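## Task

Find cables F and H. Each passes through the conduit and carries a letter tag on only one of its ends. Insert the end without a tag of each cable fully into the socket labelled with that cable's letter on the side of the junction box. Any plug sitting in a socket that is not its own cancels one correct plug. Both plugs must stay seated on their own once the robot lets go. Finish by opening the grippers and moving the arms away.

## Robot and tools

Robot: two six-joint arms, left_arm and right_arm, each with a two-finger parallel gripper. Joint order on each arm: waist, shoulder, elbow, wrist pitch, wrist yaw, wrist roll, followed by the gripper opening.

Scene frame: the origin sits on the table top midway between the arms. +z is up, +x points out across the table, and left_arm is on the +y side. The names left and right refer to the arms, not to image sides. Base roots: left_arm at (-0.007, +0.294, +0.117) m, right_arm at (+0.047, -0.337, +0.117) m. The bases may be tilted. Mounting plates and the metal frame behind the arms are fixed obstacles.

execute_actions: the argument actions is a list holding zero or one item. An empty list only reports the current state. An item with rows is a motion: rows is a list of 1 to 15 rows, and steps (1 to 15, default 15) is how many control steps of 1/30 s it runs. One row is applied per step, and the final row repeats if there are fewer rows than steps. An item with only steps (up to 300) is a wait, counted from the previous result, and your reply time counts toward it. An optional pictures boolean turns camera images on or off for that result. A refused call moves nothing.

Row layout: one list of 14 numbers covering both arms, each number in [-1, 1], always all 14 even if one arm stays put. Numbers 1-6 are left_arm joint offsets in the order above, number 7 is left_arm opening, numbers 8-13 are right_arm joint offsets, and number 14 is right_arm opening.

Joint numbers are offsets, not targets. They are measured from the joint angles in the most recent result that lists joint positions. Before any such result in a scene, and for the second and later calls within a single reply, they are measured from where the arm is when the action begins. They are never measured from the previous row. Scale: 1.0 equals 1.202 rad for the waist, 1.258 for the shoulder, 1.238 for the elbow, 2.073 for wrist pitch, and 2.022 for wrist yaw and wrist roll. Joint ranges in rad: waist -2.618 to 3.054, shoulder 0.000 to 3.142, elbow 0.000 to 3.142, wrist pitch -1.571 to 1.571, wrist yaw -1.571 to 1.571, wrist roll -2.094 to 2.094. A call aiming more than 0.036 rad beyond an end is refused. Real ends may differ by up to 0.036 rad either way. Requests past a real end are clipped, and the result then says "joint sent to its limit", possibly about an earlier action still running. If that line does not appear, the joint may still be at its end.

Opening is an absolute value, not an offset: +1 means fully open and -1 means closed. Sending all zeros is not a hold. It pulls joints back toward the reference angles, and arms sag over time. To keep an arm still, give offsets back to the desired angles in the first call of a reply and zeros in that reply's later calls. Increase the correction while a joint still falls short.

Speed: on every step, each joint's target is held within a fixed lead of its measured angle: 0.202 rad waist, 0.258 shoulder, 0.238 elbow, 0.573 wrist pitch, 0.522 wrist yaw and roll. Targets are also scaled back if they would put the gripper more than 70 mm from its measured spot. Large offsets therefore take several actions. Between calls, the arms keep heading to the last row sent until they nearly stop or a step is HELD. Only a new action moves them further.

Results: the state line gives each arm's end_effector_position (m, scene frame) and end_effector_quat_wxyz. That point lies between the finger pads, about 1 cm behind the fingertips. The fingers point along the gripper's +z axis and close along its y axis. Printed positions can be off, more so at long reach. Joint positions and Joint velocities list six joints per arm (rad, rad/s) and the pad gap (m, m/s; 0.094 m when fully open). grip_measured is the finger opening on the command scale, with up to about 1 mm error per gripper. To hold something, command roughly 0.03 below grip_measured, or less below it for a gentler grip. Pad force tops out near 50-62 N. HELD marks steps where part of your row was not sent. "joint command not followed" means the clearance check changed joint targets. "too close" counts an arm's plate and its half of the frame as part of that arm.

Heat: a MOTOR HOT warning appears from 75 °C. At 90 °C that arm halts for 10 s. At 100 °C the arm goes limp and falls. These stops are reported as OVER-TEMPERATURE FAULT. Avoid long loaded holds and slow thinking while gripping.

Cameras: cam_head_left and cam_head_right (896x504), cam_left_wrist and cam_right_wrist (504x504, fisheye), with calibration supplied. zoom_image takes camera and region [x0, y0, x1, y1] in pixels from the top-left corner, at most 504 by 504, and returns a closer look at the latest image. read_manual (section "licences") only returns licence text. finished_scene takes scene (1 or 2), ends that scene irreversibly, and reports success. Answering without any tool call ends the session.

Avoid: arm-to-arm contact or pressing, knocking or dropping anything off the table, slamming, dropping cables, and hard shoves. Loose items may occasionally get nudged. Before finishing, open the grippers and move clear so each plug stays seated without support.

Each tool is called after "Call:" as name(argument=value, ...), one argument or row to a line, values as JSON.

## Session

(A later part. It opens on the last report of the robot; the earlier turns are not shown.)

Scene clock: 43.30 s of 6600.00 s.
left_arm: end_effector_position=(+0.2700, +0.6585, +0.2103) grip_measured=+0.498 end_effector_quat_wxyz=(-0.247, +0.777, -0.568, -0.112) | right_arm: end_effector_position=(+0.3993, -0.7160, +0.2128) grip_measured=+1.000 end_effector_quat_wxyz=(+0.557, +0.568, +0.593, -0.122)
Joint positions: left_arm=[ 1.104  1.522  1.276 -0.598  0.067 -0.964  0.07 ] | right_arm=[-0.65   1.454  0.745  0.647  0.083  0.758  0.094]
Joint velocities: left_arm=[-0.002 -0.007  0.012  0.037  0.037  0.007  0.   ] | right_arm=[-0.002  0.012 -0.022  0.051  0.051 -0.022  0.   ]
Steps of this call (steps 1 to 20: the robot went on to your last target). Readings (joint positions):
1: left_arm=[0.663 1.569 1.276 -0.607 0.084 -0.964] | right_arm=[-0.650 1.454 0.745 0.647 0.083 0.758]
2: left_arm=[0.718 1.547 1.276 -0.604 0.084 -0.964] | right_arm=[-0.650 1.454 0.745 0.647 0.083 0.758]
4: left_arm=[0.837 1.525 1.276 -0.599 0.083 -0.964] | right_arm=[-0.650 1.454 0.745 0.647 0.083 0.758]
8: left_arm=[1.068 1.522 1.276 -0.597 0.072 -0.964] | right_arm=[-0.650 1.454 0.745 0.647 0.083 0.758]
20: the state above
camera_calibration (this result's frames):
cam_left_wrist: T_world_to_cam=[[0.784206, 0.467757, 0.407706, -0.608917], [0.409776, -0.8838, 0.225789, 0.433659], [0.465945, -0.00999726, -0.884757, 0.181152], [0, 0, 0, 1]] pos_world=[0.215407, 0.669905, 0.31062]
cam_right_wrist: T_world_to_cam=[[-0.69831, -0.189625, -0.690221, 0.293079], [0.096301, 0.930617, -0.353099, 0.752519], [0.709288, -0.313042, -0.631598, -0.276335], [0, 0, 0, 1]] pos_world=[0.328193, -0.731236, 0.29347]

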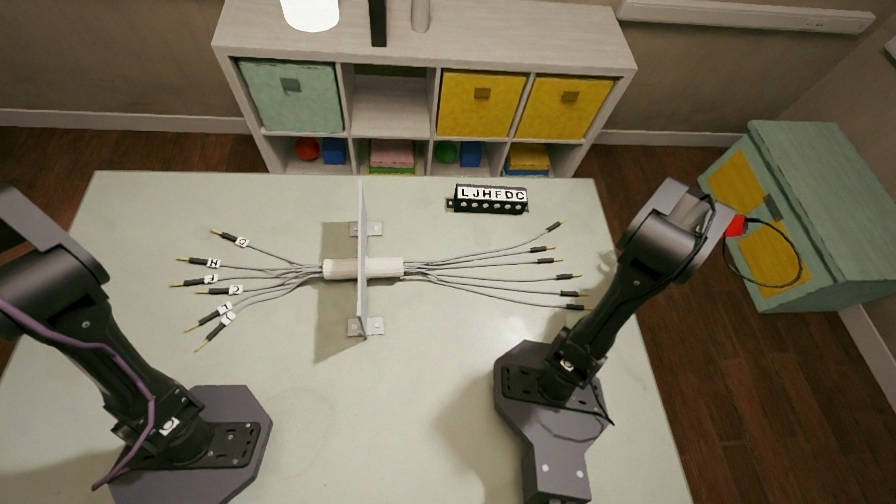

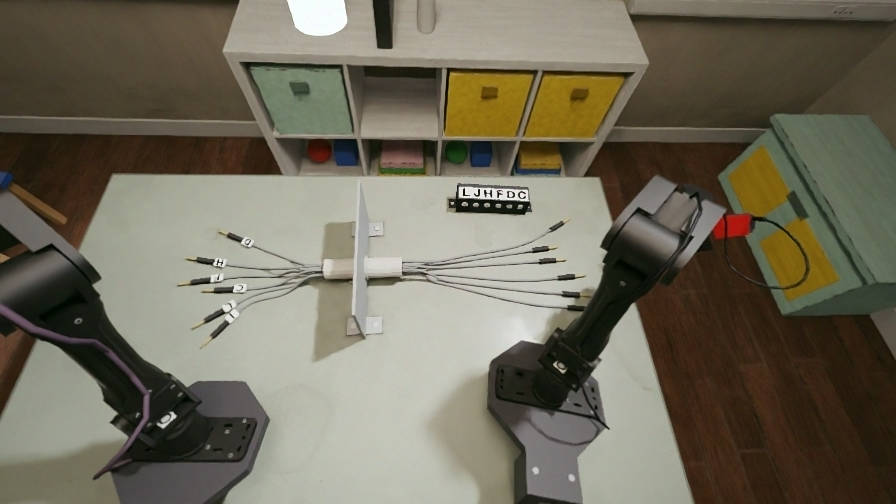

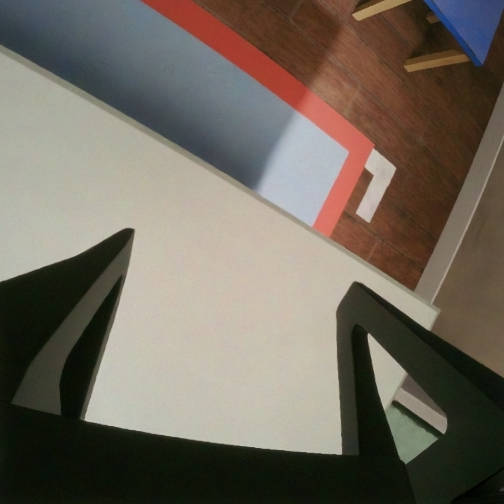

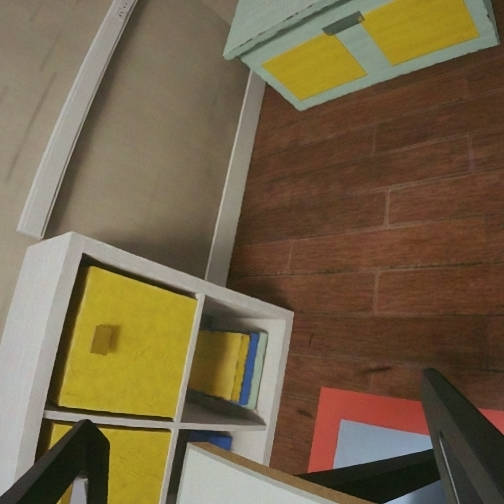

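Call:
execute_actions(
  actions=[
    {"rows":[[0,0,0,0,0,0,0.5,0.786,0.21,0.226,-0.557,0.336,0.376,-0.3]],"steps":15},
  ],
  pictures=false,
)

Call:
execute_actions(
  actions=[
    {"steps":25},
  ],
)

Scene clock: 47.30 s of 6600.00 s.
left_arm: end_effector_position=(+0.2706, +0.6581, +0.2101) grip_measured=+0.498 end_effector_quat_wxyz=(-0.247, +0.777, -0.569, -0.110) | right_arm: end_effector_position=(+0.4174, -0.4744, +0.0487) grip_measured=-0.297 end_effector_quat_wxyz=(+0.231, +0.681, +0.669, -0.186)
Joint positions: left_arm=[ 1.104  1.522  1.276 -0.598  0.071 -0.964  0.07 ] | right_arm=[ 0.138  1.727  0.988 -0.358  0.691  1.453  0.033]
Joint velocities: left_arm=[-0.017 -0.012 -0.002 -0.081  0.051  0.022 -0.001] | right_arm=[ 2.    -0.007 -0.002 -0.828  0.388  0.418  0.   ]
Steps of this call (steps 1 to 15: the robot went on to your last target; steps 16 to 90: nothing new was sent; then 0.50 s passed at rest; steps 91 to 105: all 15 steps of this action). Readings (joint positions):
91: left_arm=[1.104 1.522 1.276 -0.598 0.068 -0.964] | right_arm=[-0.634 1.469 0.767 0.606 0.136 0.806]
92: left_arm=[1.104 1.522 1.276 -0.598 0.068 -0.964] | right_arm=[-0.603 1.508 0.822 0.536 0.216 0.877]
94: left_arm=[1.104 1.522 1.276 -0.598 0.069 -0.964] | right_arm=[-0.513 1.611 0.934 0.391 0.368 1.032]
98: left_arm=[1.104 1.522 1.276 -0.598 0.070 -0.964] | right_arm=[-0.311 1.707 0.988 0.093 0.541 1.261]
105: the state above

Scene clock: 48.13 s of 6600.00 s.
left_arm: end_effector_position=(+0.2706, +0.6581, +0.2101) grip_measured=+0.498 end_effector_quat_wxyz=(-0.247, +0.777, -0.569, -0.110) | right_arm: end_effector_position=(+0.4121, -0.4214, +0.0546) grip_measured=-0.297 end_effector_quat_wxyz=(+0.215, +0.635, +0.717, -0.193)
Joint positions: left_arm=[ 1.104  1.522  1.276 -0.598  0.071 -0.964  0.07 ] | right_arm=[ 0.302  1.727  0.997 -0.489  0.741  1.509  0.033]
Joint velocities: left_arm=[-0.012  0.012 -0.017 -0.022  0.051  0.022 -0.   ] | right_arm=[-0.017 -0.002  0.007 -0.007  0.051 -0.066 -0.001]
Steps of this call (steps 1 to 25: the robot went on to your last target). Readings (joint positions):
1: left_arm=[1.104 1.522 1.276 -0.598 0.071 -0.964] | right_arm=[0.205 1.727 0.988 -0.382 0.699 1.464]
2: left_arm=[1.104 1.522 1.276 -0.598 0.071 -0.964] | right_arm=[0.261 1.727 0.990 -0.403 0.701 1.473]
4: left_arm=[1.104 1.522 1.276 -0.598 0.071 -0.964] | right_arm=[0.319 1.727 0.995 -0.431 0.703 1.486]
8: left_arm=[1.104 1.522 1.276 -0.598 0.071 -0.964] | right_arm=[0.309 1.727 0.997 -0.464 0.723 1.500]
25: the state above
camera_calibration (this result's frames):
cam_left_wrist: T_world_to_cam=[[0.783994, 0.467207, 0.408743, -0.608928], [0.407398, -0.884051, 0.229086, 0.433203], [0.468381, -0.0130815, -0.88343, 0.181811], [0, 0, 0, 1]] pos_world=[0.215753, 0.669848, 0.310271]
cam_right_wrist: T_world_to_cam=[[-0.982796, 0.0895818, -0.161517, 0.454733], [0.0891732, 0.995968, 0.00979187, 0.43198], [0.161743, -0.00477955, -0.986821, 0.0818444], [0, 0, 0, 1]] pos_world=[0.395151, -0.470583, 0.149983]

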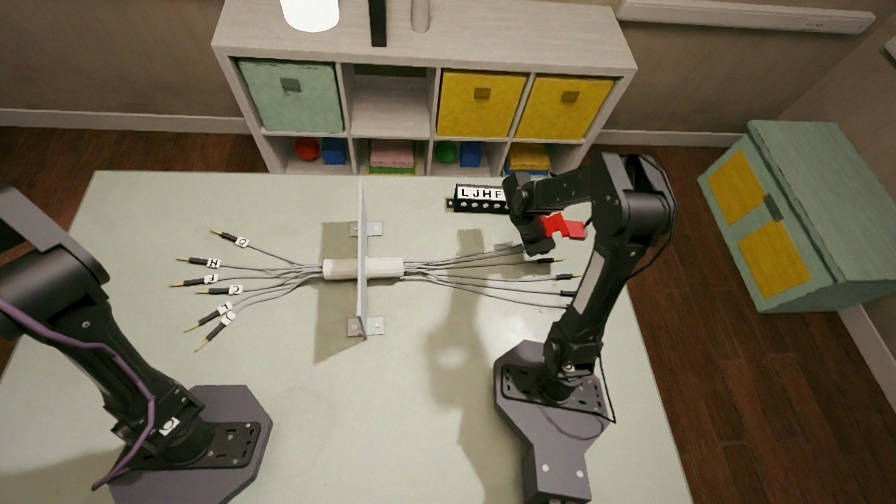

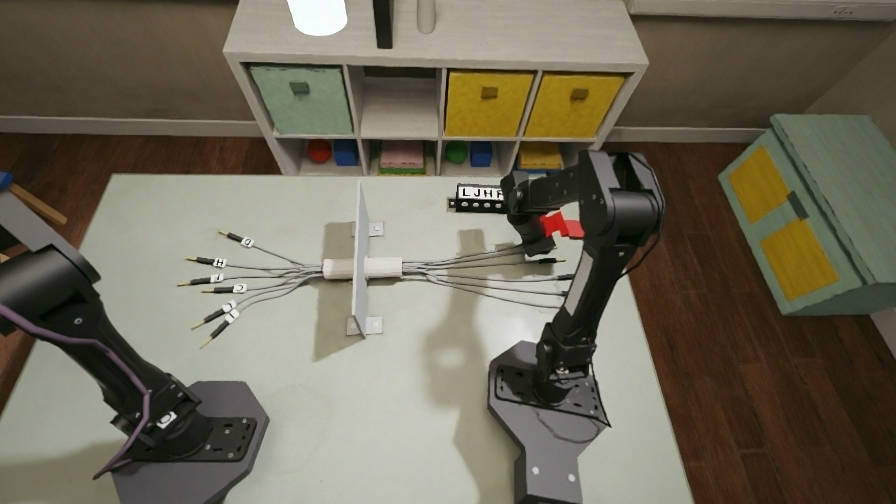

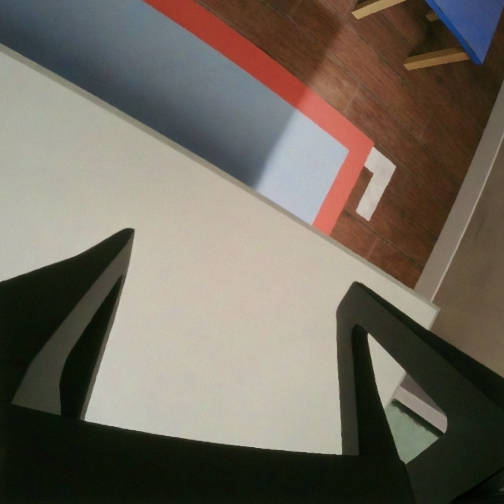

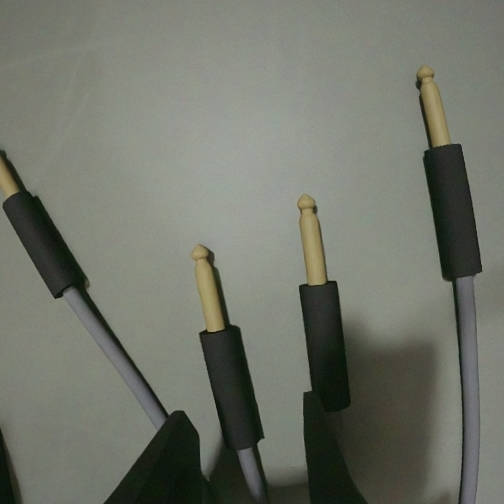

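Call:
execute_actions(
  actions=[
    {"rows":[[0,0,0,0,0,0,0.5,0,0.1,0.032,0.055,0.01,0,-0.3]],"steps":15},
  ],
)

Scene clock: 50.63 s of 6600.00 s.
left_arm: end_effector_position=(+0.2711, +0.6578, +0.2100) grip_measured=+0.498 end_effector_quat_wxyz=(-0.247, +0.777, -0.569, -0.108) | right_arm: end_effector_position=(+0.4190, -0.4173, +0.0224) grip_measured=-0.297 end_effector_quat_wxyz=(+0.219, +0.632, +0.716, -0.200)
Joint positions: left_arm=[ 1.104  1.522  1.276 -0.598  0.075 -0.964  0.07 ] | right_arm=[ 0.304  1.852  1.017 -0.388  0.757  1.51   0.033]
Joint velocities: left_arm=[-0.012  0.002 -0.027 -0.022  0.037  0.037 -0.   ] | right_arm=[ 0.012  0.007  0.017  0.022 -0.007  0.007 -0.001]
Steps of this call (steps 1 to 15: the robot went on to your last target; steps 16 to 60: nothing new was sent; steps 61 to 75: all 15 steps of this action). Readings (joint positions):
61: left_arm=[1.104 1.522 1.276 -0.598 0.071 -0.964] | right_arm=[0.302 1.737 0.999 -0.481 0.744 1.509]
62: left_arm=[1.104 1.522 1.276 -0.598 0.072 -0.964] | right_arm=[0.302 1.760 1.007 -0.461 0.747 1.509]
64: left_arm=[1.104 1.522 1.276 -0.598 0.073 -0.964] | right_arm=[0.302 1.816 1.017 -0.422 0.748 1.509]
68: left_arm=[1.104 1.522 1.276 -0.598 0.075 -0.964] | right_arm=[0.304 1.852 1.017 -0.401 0.757 1.510]
75: the state above
camera_calibration (this result's frames):
cam_left_wrist: T_world_to_cam=[[0.783798, 0.466709, 0.409686, -0.608938], [0.405227, -0.884268, 0.232079, 0.432787], [0.470586, -0.0158867, -0.882211, 0.182408], [0, 0, 0, 1]] pos_world=[0.216069, 0.669794, 0.309956]
cam_right_wrist: T_world_to_cam=[[-0.983429, 0.0858604, -0.159675, 0.454545], [0.0879594, 0.996105, -0.00611132, 0.428473], [0.158528, -0.0200549, -0.987151, 0.0438929], [0, 0, 0, 1]] pos_world=[0.402367, -0.464951, 0.118527]

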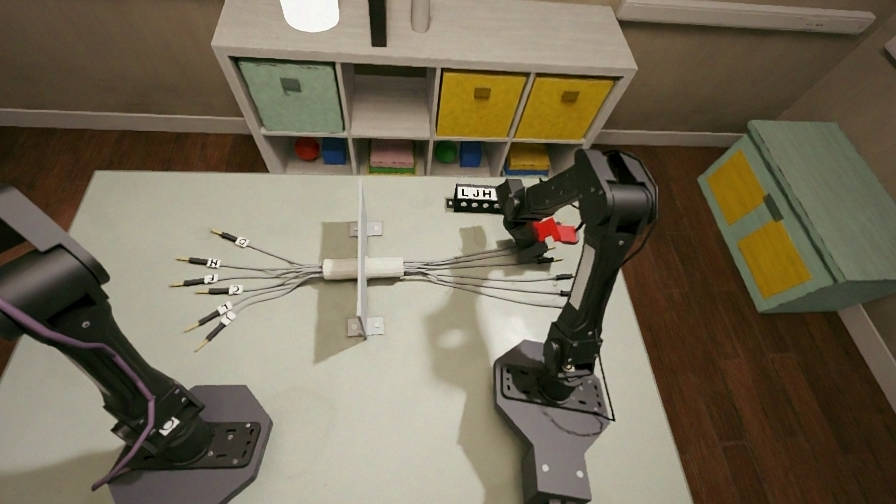

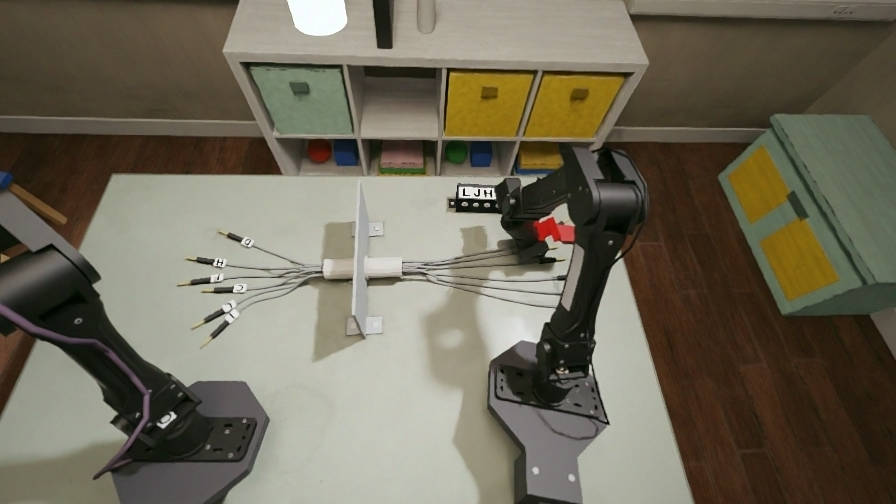

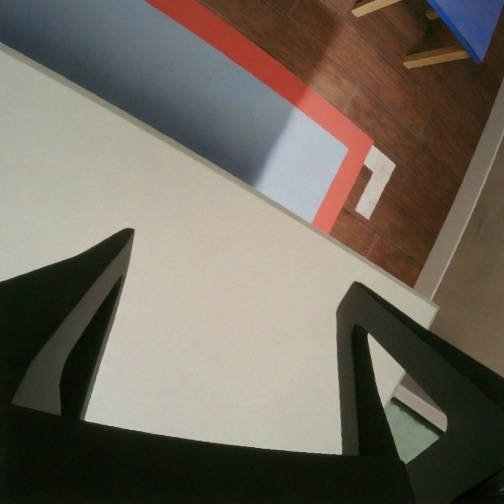

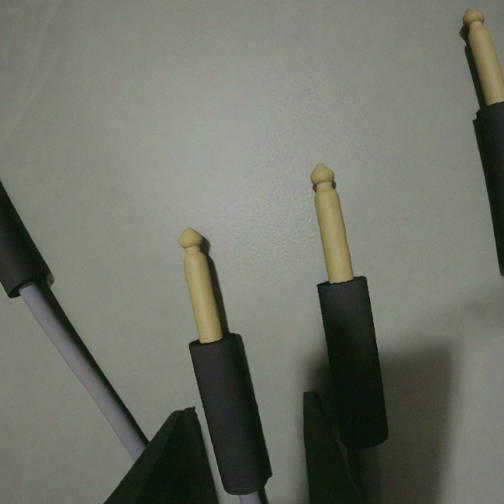

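Call:
execute_actions(
  actions=[
    {"rows":[[0,0,0,0,0,0,0.5,0,0,0.036,0.012,0,0,-0.5],[0,0,0,0,0,0,0.5,0,0,0.036,0.012,0,0,-0.5],[0,0,0,0,0,0,0.5,0,0.01,0.036,0.012,0,0,-0.5],[0,0,0,0,0,0,0.5,0,0.03,0.036,0.012,0,0,-0.5]],"steps":15},
  ],
)

Scene clock: 53.97 s of 6600.00 s.
left_arm: end_effector_position=(+0.2717, +0.6573, +0.2098) grip_measured=+0.498 end_effector_quat_wxyz=(-0.247, +0.777, -0.570, -0.106) | right_arm: end_effector_position=(+0.4281, -0.4168, +0.0218) grip_measured=-0.497 end_effector_quat_wxyz=(+0.227, +0.636, +0.712, -0.193)
Joint positions: left_arm=[ 1.104  1.522  1.276 -0.598  0.079 -0.964  0.07 ] | right_arm=[ 0.304  1.866  1.037 -0.372  0.759  1.51   0.024]
Joint velocities: left_arm=[-0.017 -0.012  0.017 -0.022 -0.037 -0.051 -0.001] | right_arm=[ 0.007  0.027  0.002 -0.081 -0.051  0.037 -0.001]
Steps of this call (steps 1 to 15: the robot went on to your last target; steps 16 to 85: nothing new was sent; steps 86 to 100: all 15 steps of this action). Readings (joint positions):
86: left_arm=[1.104 1.522 1.276 -0.598 0.076 -0.964] | right_arm=[0.304 1.852 1.018 -0.385 0.756 1.510]
87: left_arm=[1.104 1.522 1.276 -0.598 0.076 -0.964] | right_arm=[0.304 1.852 1.021 -0.384 0.754 1.510]
89: left_arm=[1.104 1.522 1.276 -0.598 0.078 -0.964] | right_arm=[0.304 1.855 1.029 -0.380 0.752 1.510]
93: left_arm=[1.104 1.522 1.276 -0.598 0.078 -0.964] | right_arm=[0.304 1.866 1.037 -0.372 0.757 1.510]
100: the state above
camera_calibration (this result's frames):
cam_left_wrist: T_world_to_cam=[[0.783579, 0.466164, 0.410725, -0.60895], [0.402831, -0.884495, 0.235364, 0.432326], [0.473002, -0.0189739, -0.880857, 0.183063], [0, 0, 0, 1]] pos_world=[0.216417, 0.669734, 0.309609]
cam_right_wrist: T_world_to_cam=[[-0.979016, 0.0895636, -0.183047, 0.463546], [0.0918604, 0.995763, -0.00408978, 0.425296], [0.181905, -0.0208187, -0.983096, 0.0315256], [0, 0, 0, 1]] pos_world=[0.409017, -0.464354, 0.117583]

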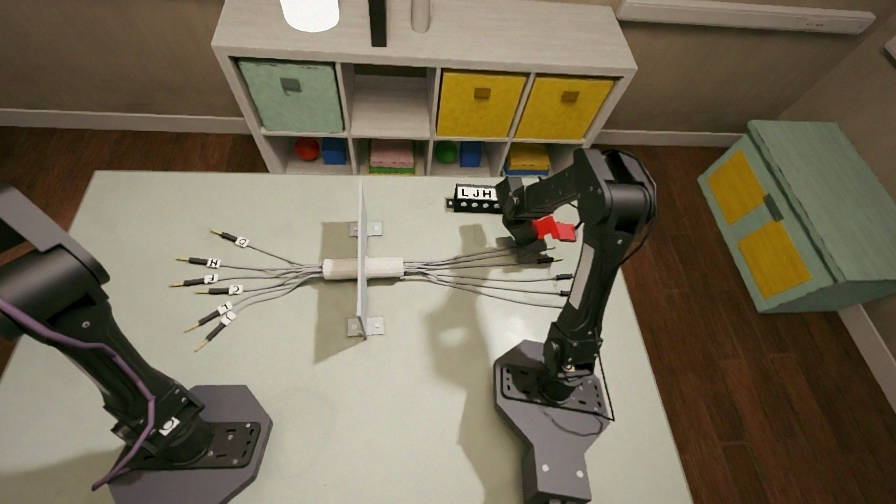

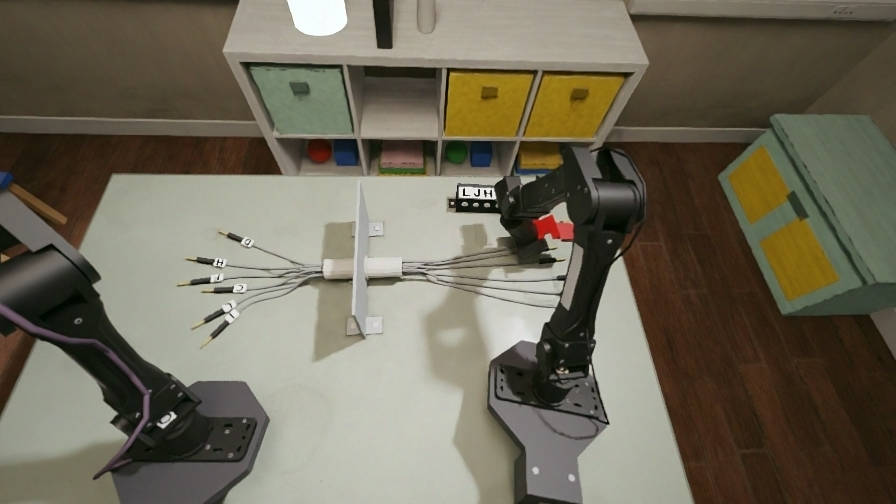

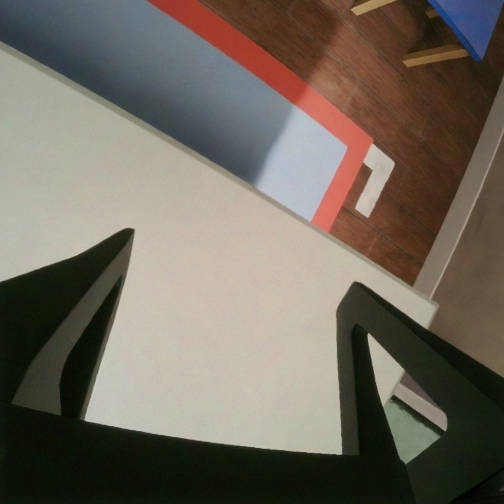

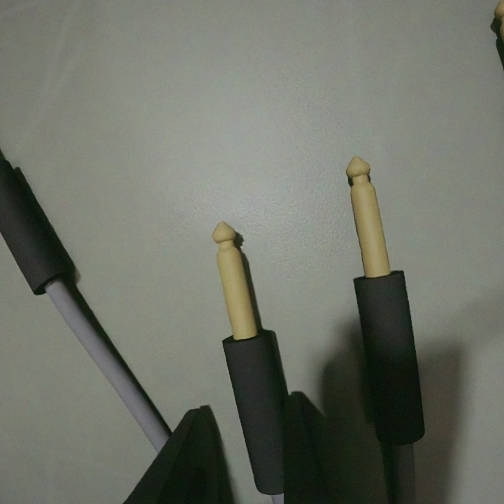

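Call:
execute_actions(
  actions=[
    {"rows":[[0,0,0,0,0,0,0.5,0,0,0,0,0,0,-0.4],[0,0,0,0,0,0,0.5,0,0,0,0,0,0,-0.4],[0,0,0,0,0,0,0.5,0,0,0,0,0,0,-0.4],[0,0,0,0,0,0,0.5,0,0.035,0,0,0,0,-0.4]],"steps":15},
  ],
)

Scene clock: 55.60 s of 6600.00 s.
left_arm: end_effector_position=(+0.2723, +0.6570, +0.2097) grip_measured=+0.498 end_effector_quat_wxyz=(-0.247, +0.777, -0.570, -0.104) | right_arm: end_effector_position=(+0.4276, -0.4180, +0.0214) grip_measured=-0.403 end_effector_quat_wxyz=(+0.230, +0.634, +0.711, -0.198)
Joint positions: left_arm=[ 1.104  1.522  1.276 -0.598  0.083 -0.964  0.07 ] | right_arm=[ 0.304  1.871  1.037 -0.37   0.77   1.51   0.028]
Joint velocities: left_arm=[0.002 0.007 0.002 0.051 0.022 0.007 0.   ] | right_arm=[-0.017  0.012 -0.012  0.037  0.022  0.051  0.   ]
Steps of this call (steps 1 to 15: the robot went on to your last target; steps 16 to 34: nothing new was sent; steps 35 to 49: all 15 steps of this action). Readings (joint positions):
35: left_arm=[1.104 1.522 1.276 -0.598 0.079 -0.964] | right_arm=[0.304 1.866 1.037 -0.372 0.759 1.510]
36: left_arm=[1.104 1.522 1.276 -0.598 0.080 -0.964] | right_arm=[0.304 1.866 1.037 -0.372 0.759 1.510]
38: left_arm=[1.104 1.522 1.276 -0.598 0.081 -0.964] | right_arm=[0.304 1.868 1.037 -0.372 0.760 1.510]
42: left_arm=[1.104 1.522 1.276 -0.598 0.083 -0.964] | right_arm=[0.304 1.871 1.037 -0.370 0.769 1.510]
49: the state above
camera_calibration (this result's frames):
cam_left_wrist: T_world_to_cam=[[0.783376, 0.465672, 0.411669, -0.608962], [0.400644, -0.884689, 0.238346, 0.431905], [0.475191, -0.0217816, -0.879613, 0.183657], [0, 0, 0, 1]] pos_world=[0.216734, 0.669678, 0.309296]
cam_right_wrist: T_world_to_cam=[[-0.97953, 0.0867369, -0.181653, 0.462105], [0.0911476, 0.995708, -0.0160592, 0.427091], [0.179481, -0.0322877, -0.983231, 0.0274078], [0, 0, 0, 1]] pos_world=[0.408798, -0.464455, 0.11775]

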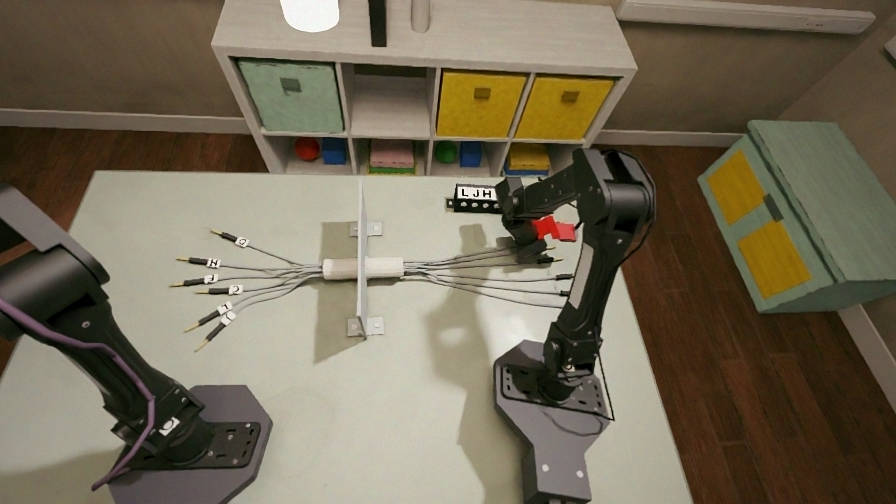

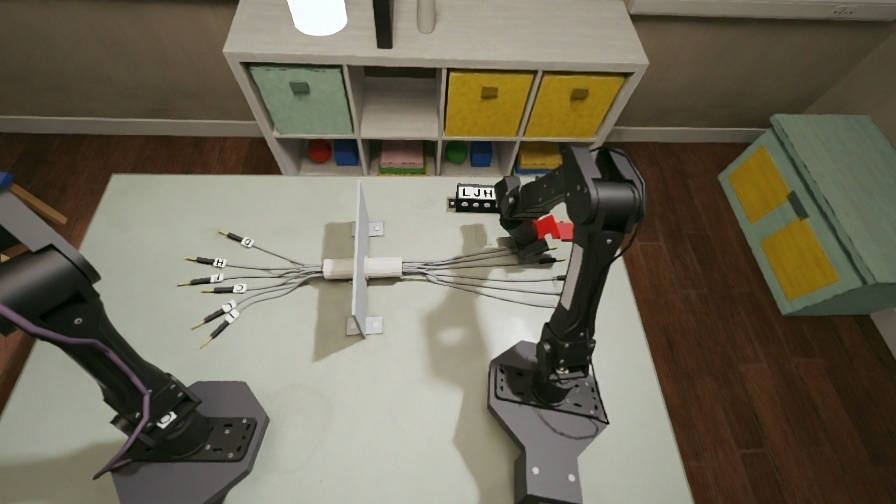

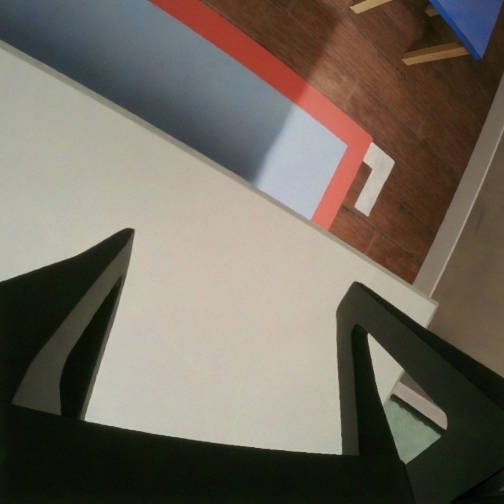

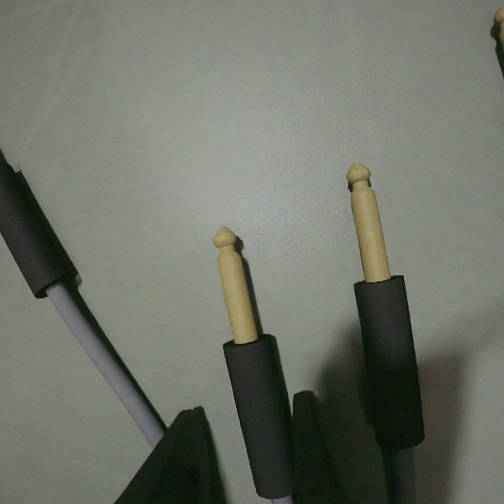

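Call:
execute_actions(
  actions=[
    {"rows":[[0,0,0,0,0,0,0.5,0,-0.005,0,0,0,0,-0.82]],"steps":15},
  ],
)

Scene clock: 57.17 s of 6600.00 s.
left_arm: end_effector_position=(+0.2728, +0.6566, +0.2095) grip_measured=+0.498 end_effector_quat_wxyz=(-0.247, +0.776, -0.571, -0.102) | right_arm: end_effector_position=(+0.4284, -0.4183, +0.0217) grip_measured=-0.767 end_effector_quat_wxyz=(+0.232, +0.634, +0.710, -0.197)
Joint positions: left_arm=[ 1.104  1.522  1.276 -0.598  0.087 -0.964  0.07 ] | right_arm=[ 0.304  1.871  1.037 -0.366  0.773  1.51   0.011]
Joint velocities: left_arm=[-0.022 -0.007  0.017  0.051  0.007 -0.066  0.   ] | right_arm=[-0.022 -0.007 -0.012 -0.022 -0.081  0.066 -0.001]
Steps of this call (steps 1 to 15: the robot went on to your last target; steps 16 to 32: nothing new was sent; steps 33 to 47: all 15 steps of this action). Readings (joint positions):
33: left_arm=[1.104 1.522 1.276 -0.598 0.084 -0.964] | right_arm=[0.304 1.871 1.037 -0.368 0.772 1.510]
34: left_arm=[1.104 1.522 1.276 -0.598 0.084 -0.964] | right_arm=[0.304 1.871 1.037 -0.366 0.773 1.510]
36: left_arm=[1.104 1.522 1.276 -0.598 0.085 -0.964] | right_arm=[0.304 1.871 1.037 -0.366 0.773 1.510]
40: left_arm=[1.104 1.522 1.276 -0.598 0.086 -0.964] | right_arm=[0.304 1.871 1.037 -0.366 0.773 1.510]
47: the state above
camera_calibration (this result's frames):
cam_left_wrist: T_world_to_cam=[[0.78317, 0.465181, 0.412615, -0.608974], [0.398449, -0.884874, 0.241323, 0.431481], [0.477371, -0.0245905, -0.878358, 0.18425], [0, 0, 0, 1]] pos_world=[0.217051, 0.669621, 0.308983]
cam_right_wrist: T_world_to_cam=[[-0.978669, 0.0870673, -0.186083, 0.462881], [0.0919959, 0.995597, -0.0180007, 0.426982], [0.183696, -0.0347356, -0.982369, 0.0247053], [0, 0, 0, 1]] pos_world=[0.409188, -0.464545, 0.11809]

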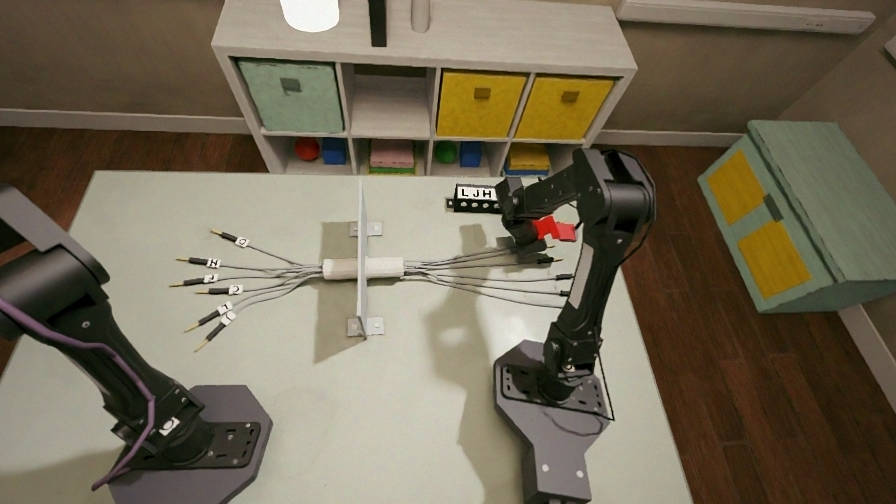

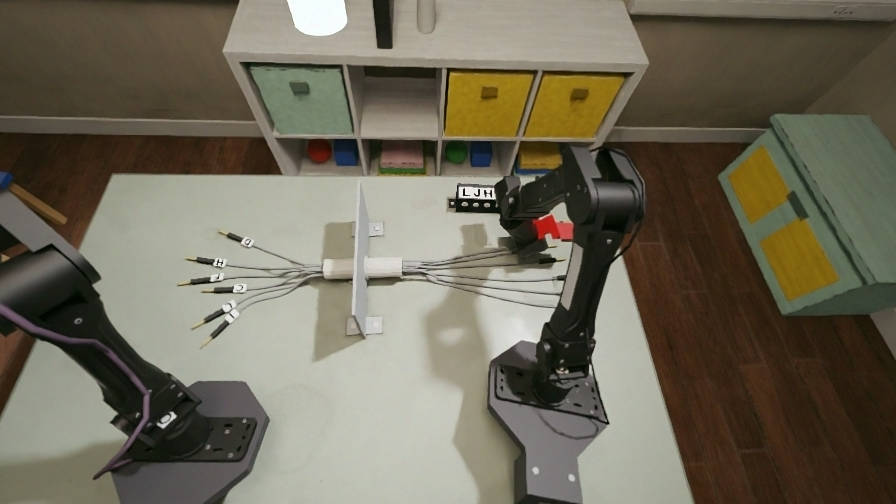

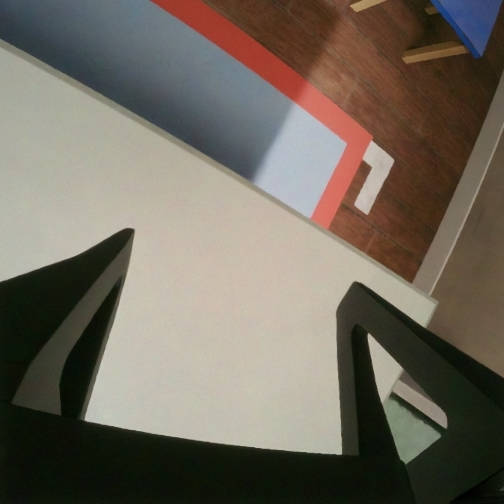

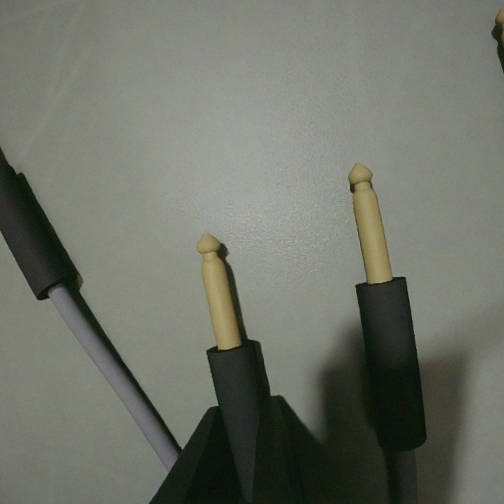

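Call:
execute_actions(
  actions=[
    {"rows":[[0,0,0,0,0,0,0.5,0,-0.03,0,0,0,0,-0.82],[0,0,0,0,0,0,0.5,0,-0.06,0,0,0,0,-0.82],[0,0,0,0,0,0,0.5,0,-0.09,0,0,0,0,-0.82],[0,0,0,0,0,0,0.5,0,-0.11,0,0,0,0,-0.82],[0,0,0,0,0,0,0.5,0,-0.12,-0.02,0.02,-0.02,-0.05,-0.82],[0,0,0,0,0,0,0.5,0,-0.135,-0.05,0.05,-0.045,-0.12,-0.82],[0,0,0,0,0,0,0.5,0,-0.15,-0.08,0.08,-0.07,-0.19,-0.82],[0,0,0,0,0,0,0.5,0.01,-0.17,-0.11,0.11,-0.095,-0.26,-0.82],[0,0,0,0,0,0,0.5,0.01,-0.185,-0.14,0.14,-0.12,-0.33,-0.82],[0,0,0,0,0,0,0.5,0.01,-0.2,-0.17,0.17,-0.145,-0.40,-0.82],[0,0,0,0,0,0,0.5,0.02,-0.22,-0.2,0.2,-0.17,-0.47,-0.82],[0,0,0,0,0,0,0.5,0.02,-0.235,-0.23,0.23,-0.195,-0.54,-0.82],[0,0,0,0,0,0,0.5,0.02,-0.255,-0.26,0.26,-0.22,-0.60,-0.82],[0,0,0,0,0,0,0.5,0.023,-0.27,-0.29,0.29,-0.245,-0.66,-0.82],[0,0,0,0,0,0,0.5,0.023,-0.287,-0.313,0.322,-0.266,-0.722,-0.82]],"steps":15},
  ],
  pictures=false,
)

Call:
execute_actions(
  actions=[
    {"steps":20},
  ],
)

Scene clock: 61.73 s of 6600.00 s.
left_arm: end_effector_position=(+0.2734, +0.6562, +0.2094) grip_measured=+0.498 end_effector_quat_wxyz=(-0.247, +0.776, -0.571, -0.100) | right_arm: end_effector_position=(+0.4429, -0.3682, +0.0496) grip_measured=-0.767 end_effector_quat_wxyz=(+0.246, +0.338, +0.907, -0.045)
Joint positions: left_arm=[ 1.104  1.522  1.276 -0.598  0.091 -0.964  0.07 ] | right_arm=[0.31  1.578 0.723 0.053 0.428 0.663 0.011]
Joint velocities: left_arm=[-0.017  0.007 -0.012 -0.022 -0.037 -0.007 -0.   ] | right_arm=[ 0.066 -0.457 -1.14   1.487 -1.355 -2.85  -0.001]
Steps of this call (steps 1 to 15: the robot went on to your last target; steps 16 to 90: nothing new was sent; then 1.07 s passed at rest; steps 91 to 105: all 15 steps of this action). Readings (joint positions):
91: left_arm=[1.104 1.522 1.276 -0.598 0.087 -0.964] | right_arm=[0.304 1.870 1.037 -0.366 0.773 1.510]
92: left_arm=[1.104 1.522 1.276 -0.598 0.088 -0.964] | right_arm=[0.304 1.866 1.037 -0.366 0.770 1.510]
94: left_arm=[1.104 1.522 1.276 -0.598 0.089 -0.964] | right_arm=[0.304 1.839 1.037 -0.369 0.762 1.510]
98: left_arm=[1.104 1.522 1.276 -0.598 0.090 -0.964] | right_arm=[0.304 1.723 0.985 -0.281 0.697 1.332]
105: the state above

Scene clock: 62.40 s of 6600.00 s.
left_arm: end_effector_position=(+0.2734, +0.6562, +0.2094) grip_measured=+0.498 end_effector_quat_wxyz=(-0.247, +0.776, -0.571, -0.100) | right_arm: end_effector_position=(+0.4709, -0.3343, +0.0683) grip_measured=-0.767 end_effector_quat_wxyz=(+0.314, +0.054, +0.948, -0.015)
Joint positions: left_arm=[ 1.104  1.522  1.276 -0.598  0.091 -0.964  0.07 ] | right_arm=[0.317 1.541 0.657 0.28  0.243 0.068 0.011]
Joint velocities: left_arm=[ 0.002 -0.007 -0.027 -0.022 -0.037 -0.022  0.   ] | right_arm=[ 0.002  0.022 -0.002  0.007  0.007  0.037 -0.   ]
Steps of this call (steps 1 to 20: the robot went on to your last target). Readings (joint positions):
1: left_arm=[1.104 1.522 1.276 -0.598 0.091 -0.964] | right_arm=[0.312 1.563 0.690 0.095 0.389 0.566]
2: left_arm=[1.104 1.522 1.276 -0.598 0.091 -0.964] | right_arm=[0.315 1.554 0.670 0.124 0.358 0.470]
4: left_arm=[1.104 1.522 1.276 -0.598 0.091 -0.964] | right_arm=[0.317 1.548 0.657 0.171 0.314 0.321]
8: left_arm=[1.104 1.522 1.276 -0.598 0.091 -0.964] | right_arm=[0.317 1.543 0.657 0.241 0.270 0.166]
20: the state above
camera_calibration (this result's frames):
cam_left_wrist: T_world_to_cam=[[0.78294, 0.464645, 0.413655, -0.608989], [0.396026, -0.885064, 0.244591, 0.431013], [0.479759, -0.0276816, -0.876963, 0.1849], [0, 0, 0, 1]] pos_world=[0.217402, 0.669556, 0.30864]
cam_right_wrist: T_world_to_cam=[[-0.304405, -0.935182, -0.181032, -0.153826], [-0.947884, 0.316169, -0.0394082, 0.60431], [0.0940905, 0.159602, -0.982687, 0.172808], [0, 0, 0, 1]] pos_world=[0.50973, -0.362499, 0.165784]

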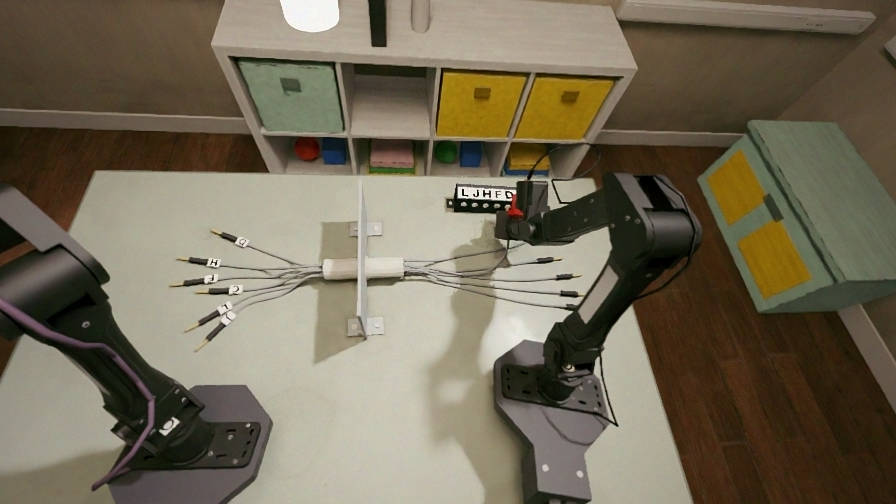

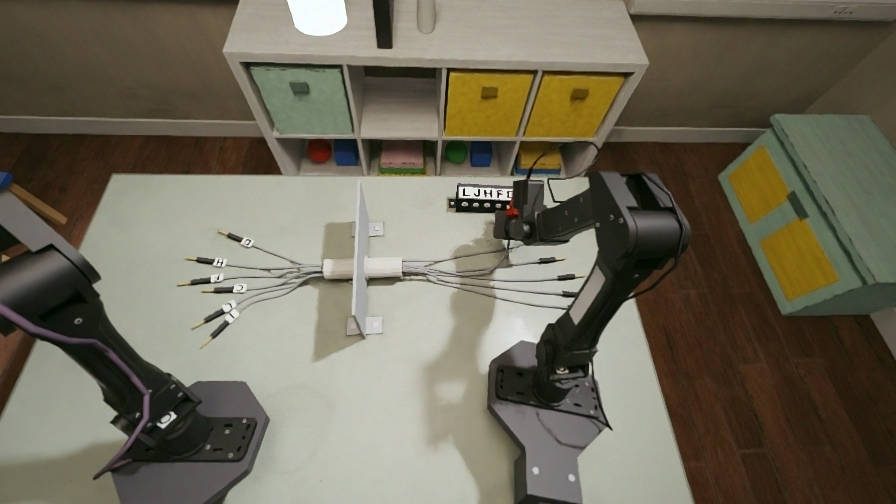

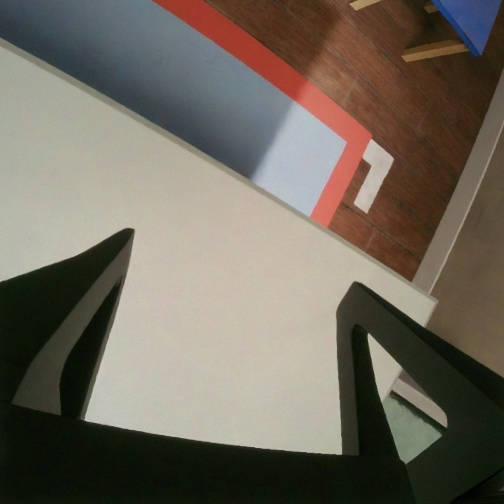

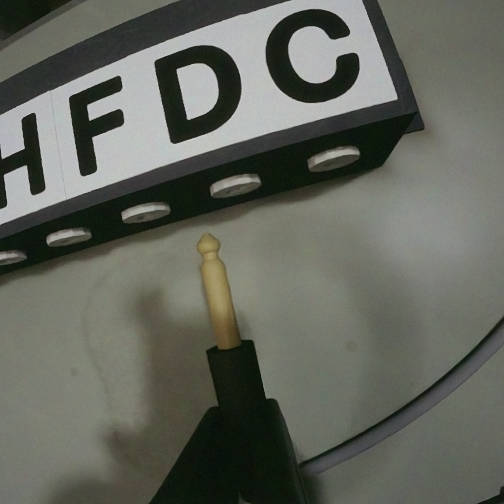

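Call:
execute_actions(
  actions=[
    {"rows":[[0,0,0,0,0,0,0.5,0.046,0.075,0.02,0.03,0,0,-0.82]],"steps":15},
  ],
)

Scene clock: 66.43 s of 6600.00 s.
left_arm: end_effector_position=(+0.2739, +0.6558, +0.2092) grip_measured=+0.498 end_effector_quat_wxyz=(-0.247, +0.776, -0.572, -0.098) | right_arm: end_effector_position=(+0.4654, -0.3126, +0.0438) grip_measured=-0.767 end_effector_quat_wxyz=(+0.294, +0.029, +0.955, -0.006)
Joint positions: left_arm=[ 1.104  1.522  1.276 -0.598  0.094 -0.964  0.07 ] | right_arm=[0.36  1.637 0.662 0.323 0.244 0.061 0.011]
Joint velocities: left_arm=[-0.017 -0.002 -0.022  0.007 -0.022  0.037  0.001] | right_arm=[-0.012 -0.012  0.012 -0.007 -0.081  0.007  0.   ]
Steps of this call (steps 1 to 30: the robot went on to your last target; steps 31 to 90: nothing new was sent; then 0.53 s passed at rest; steps 91 to 105: all 15 steps of this action). Readings (joint positions):
91: left_arm=[1.104 1.522 1.276 -0.598 0.091 -0.964] | right_arm=[0.321 1.549 0.657 0.289 0.245 0.061]
92: left_arm=[1.104 1.522 1.276 -0.598 0.092 -0.964] | right_arm=[0.329 1.567 0.660 0.305 0.247 0.061]
94: left_arm=[1.104 1.522 1.276 -0.598 0.093 -0.964] | right_arm=[0.349 1.607 0.662 0.319 0.246 0.061]
98: left_arm=[1.104 1.522 1.276 -0.598 0.094 -0.964] | right_arm=[0.360 1.637 0.662 0.319 0.244 0.061]
105: the state above
camera_calibration (this result's frames):
cam_left_wrist: T_world_to_cam=[[0.782748, 0.464209, 0.414507, -0.609002], [0.394037, -0.885211, 0.24726, 0.430628], [0.481706, -0.0302116, -0.875812, 0.18543], [0, 0, 0, 1]] pos_world=[0.217689, 0.669502, 0.30836]
cam_right_wrist: T_world_to_cam=[[-0.261412, -0.949537, -0.173328, -0.164471], [-0.964213, 0.265121, 0.00181234, 0.581125], [0.044232, 0.167599, -0.984863, 0.171505], [0, 0, 0, 1]] pos_world=[0.509748, -0.338984, 0.139348]

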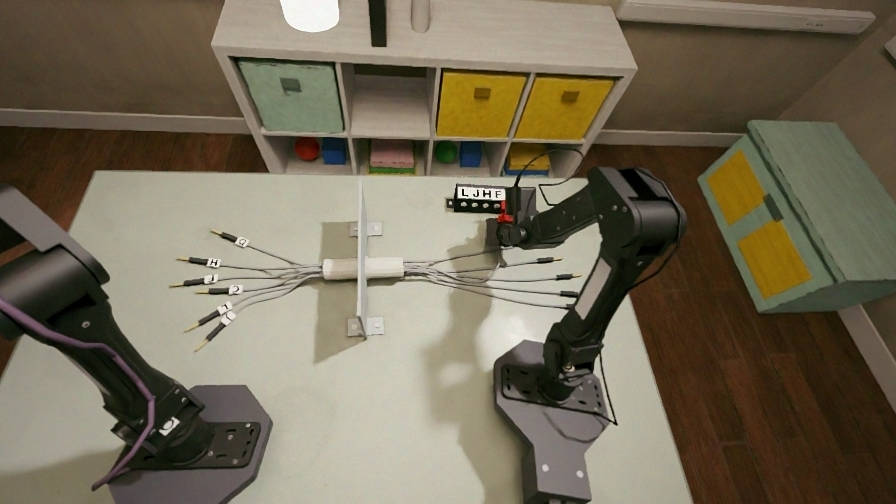

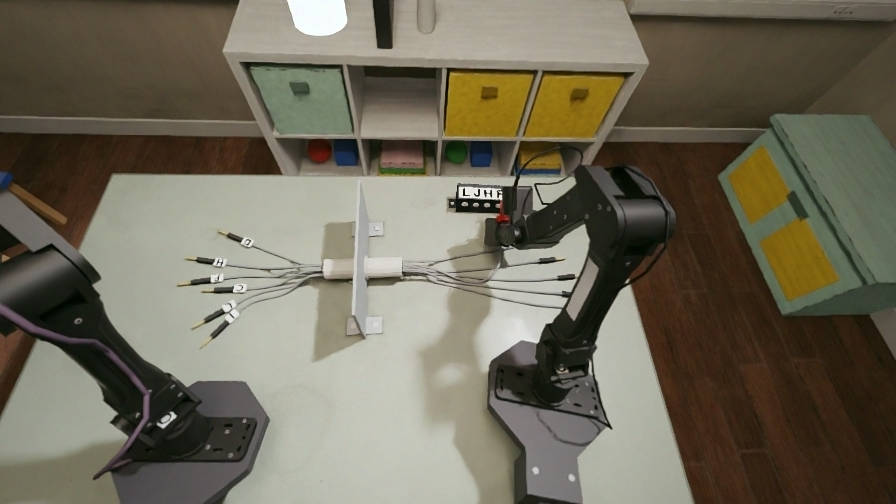

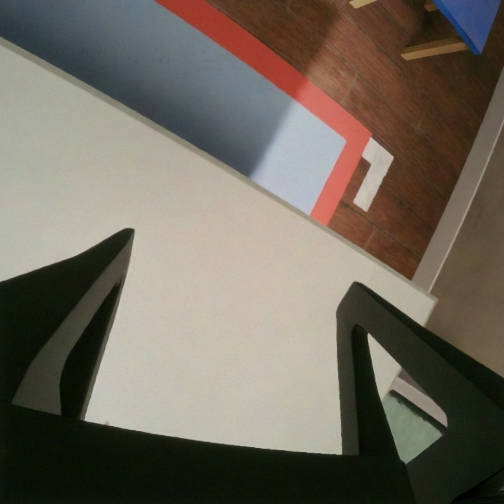

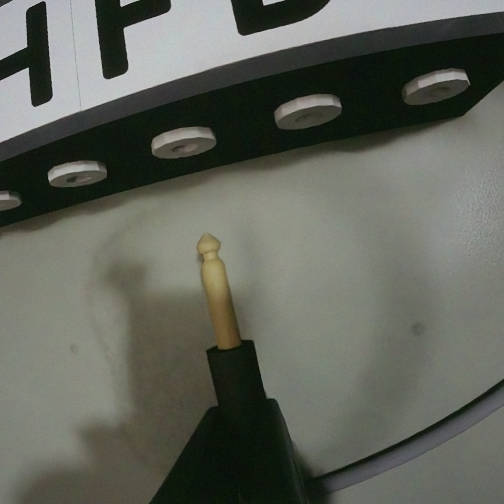

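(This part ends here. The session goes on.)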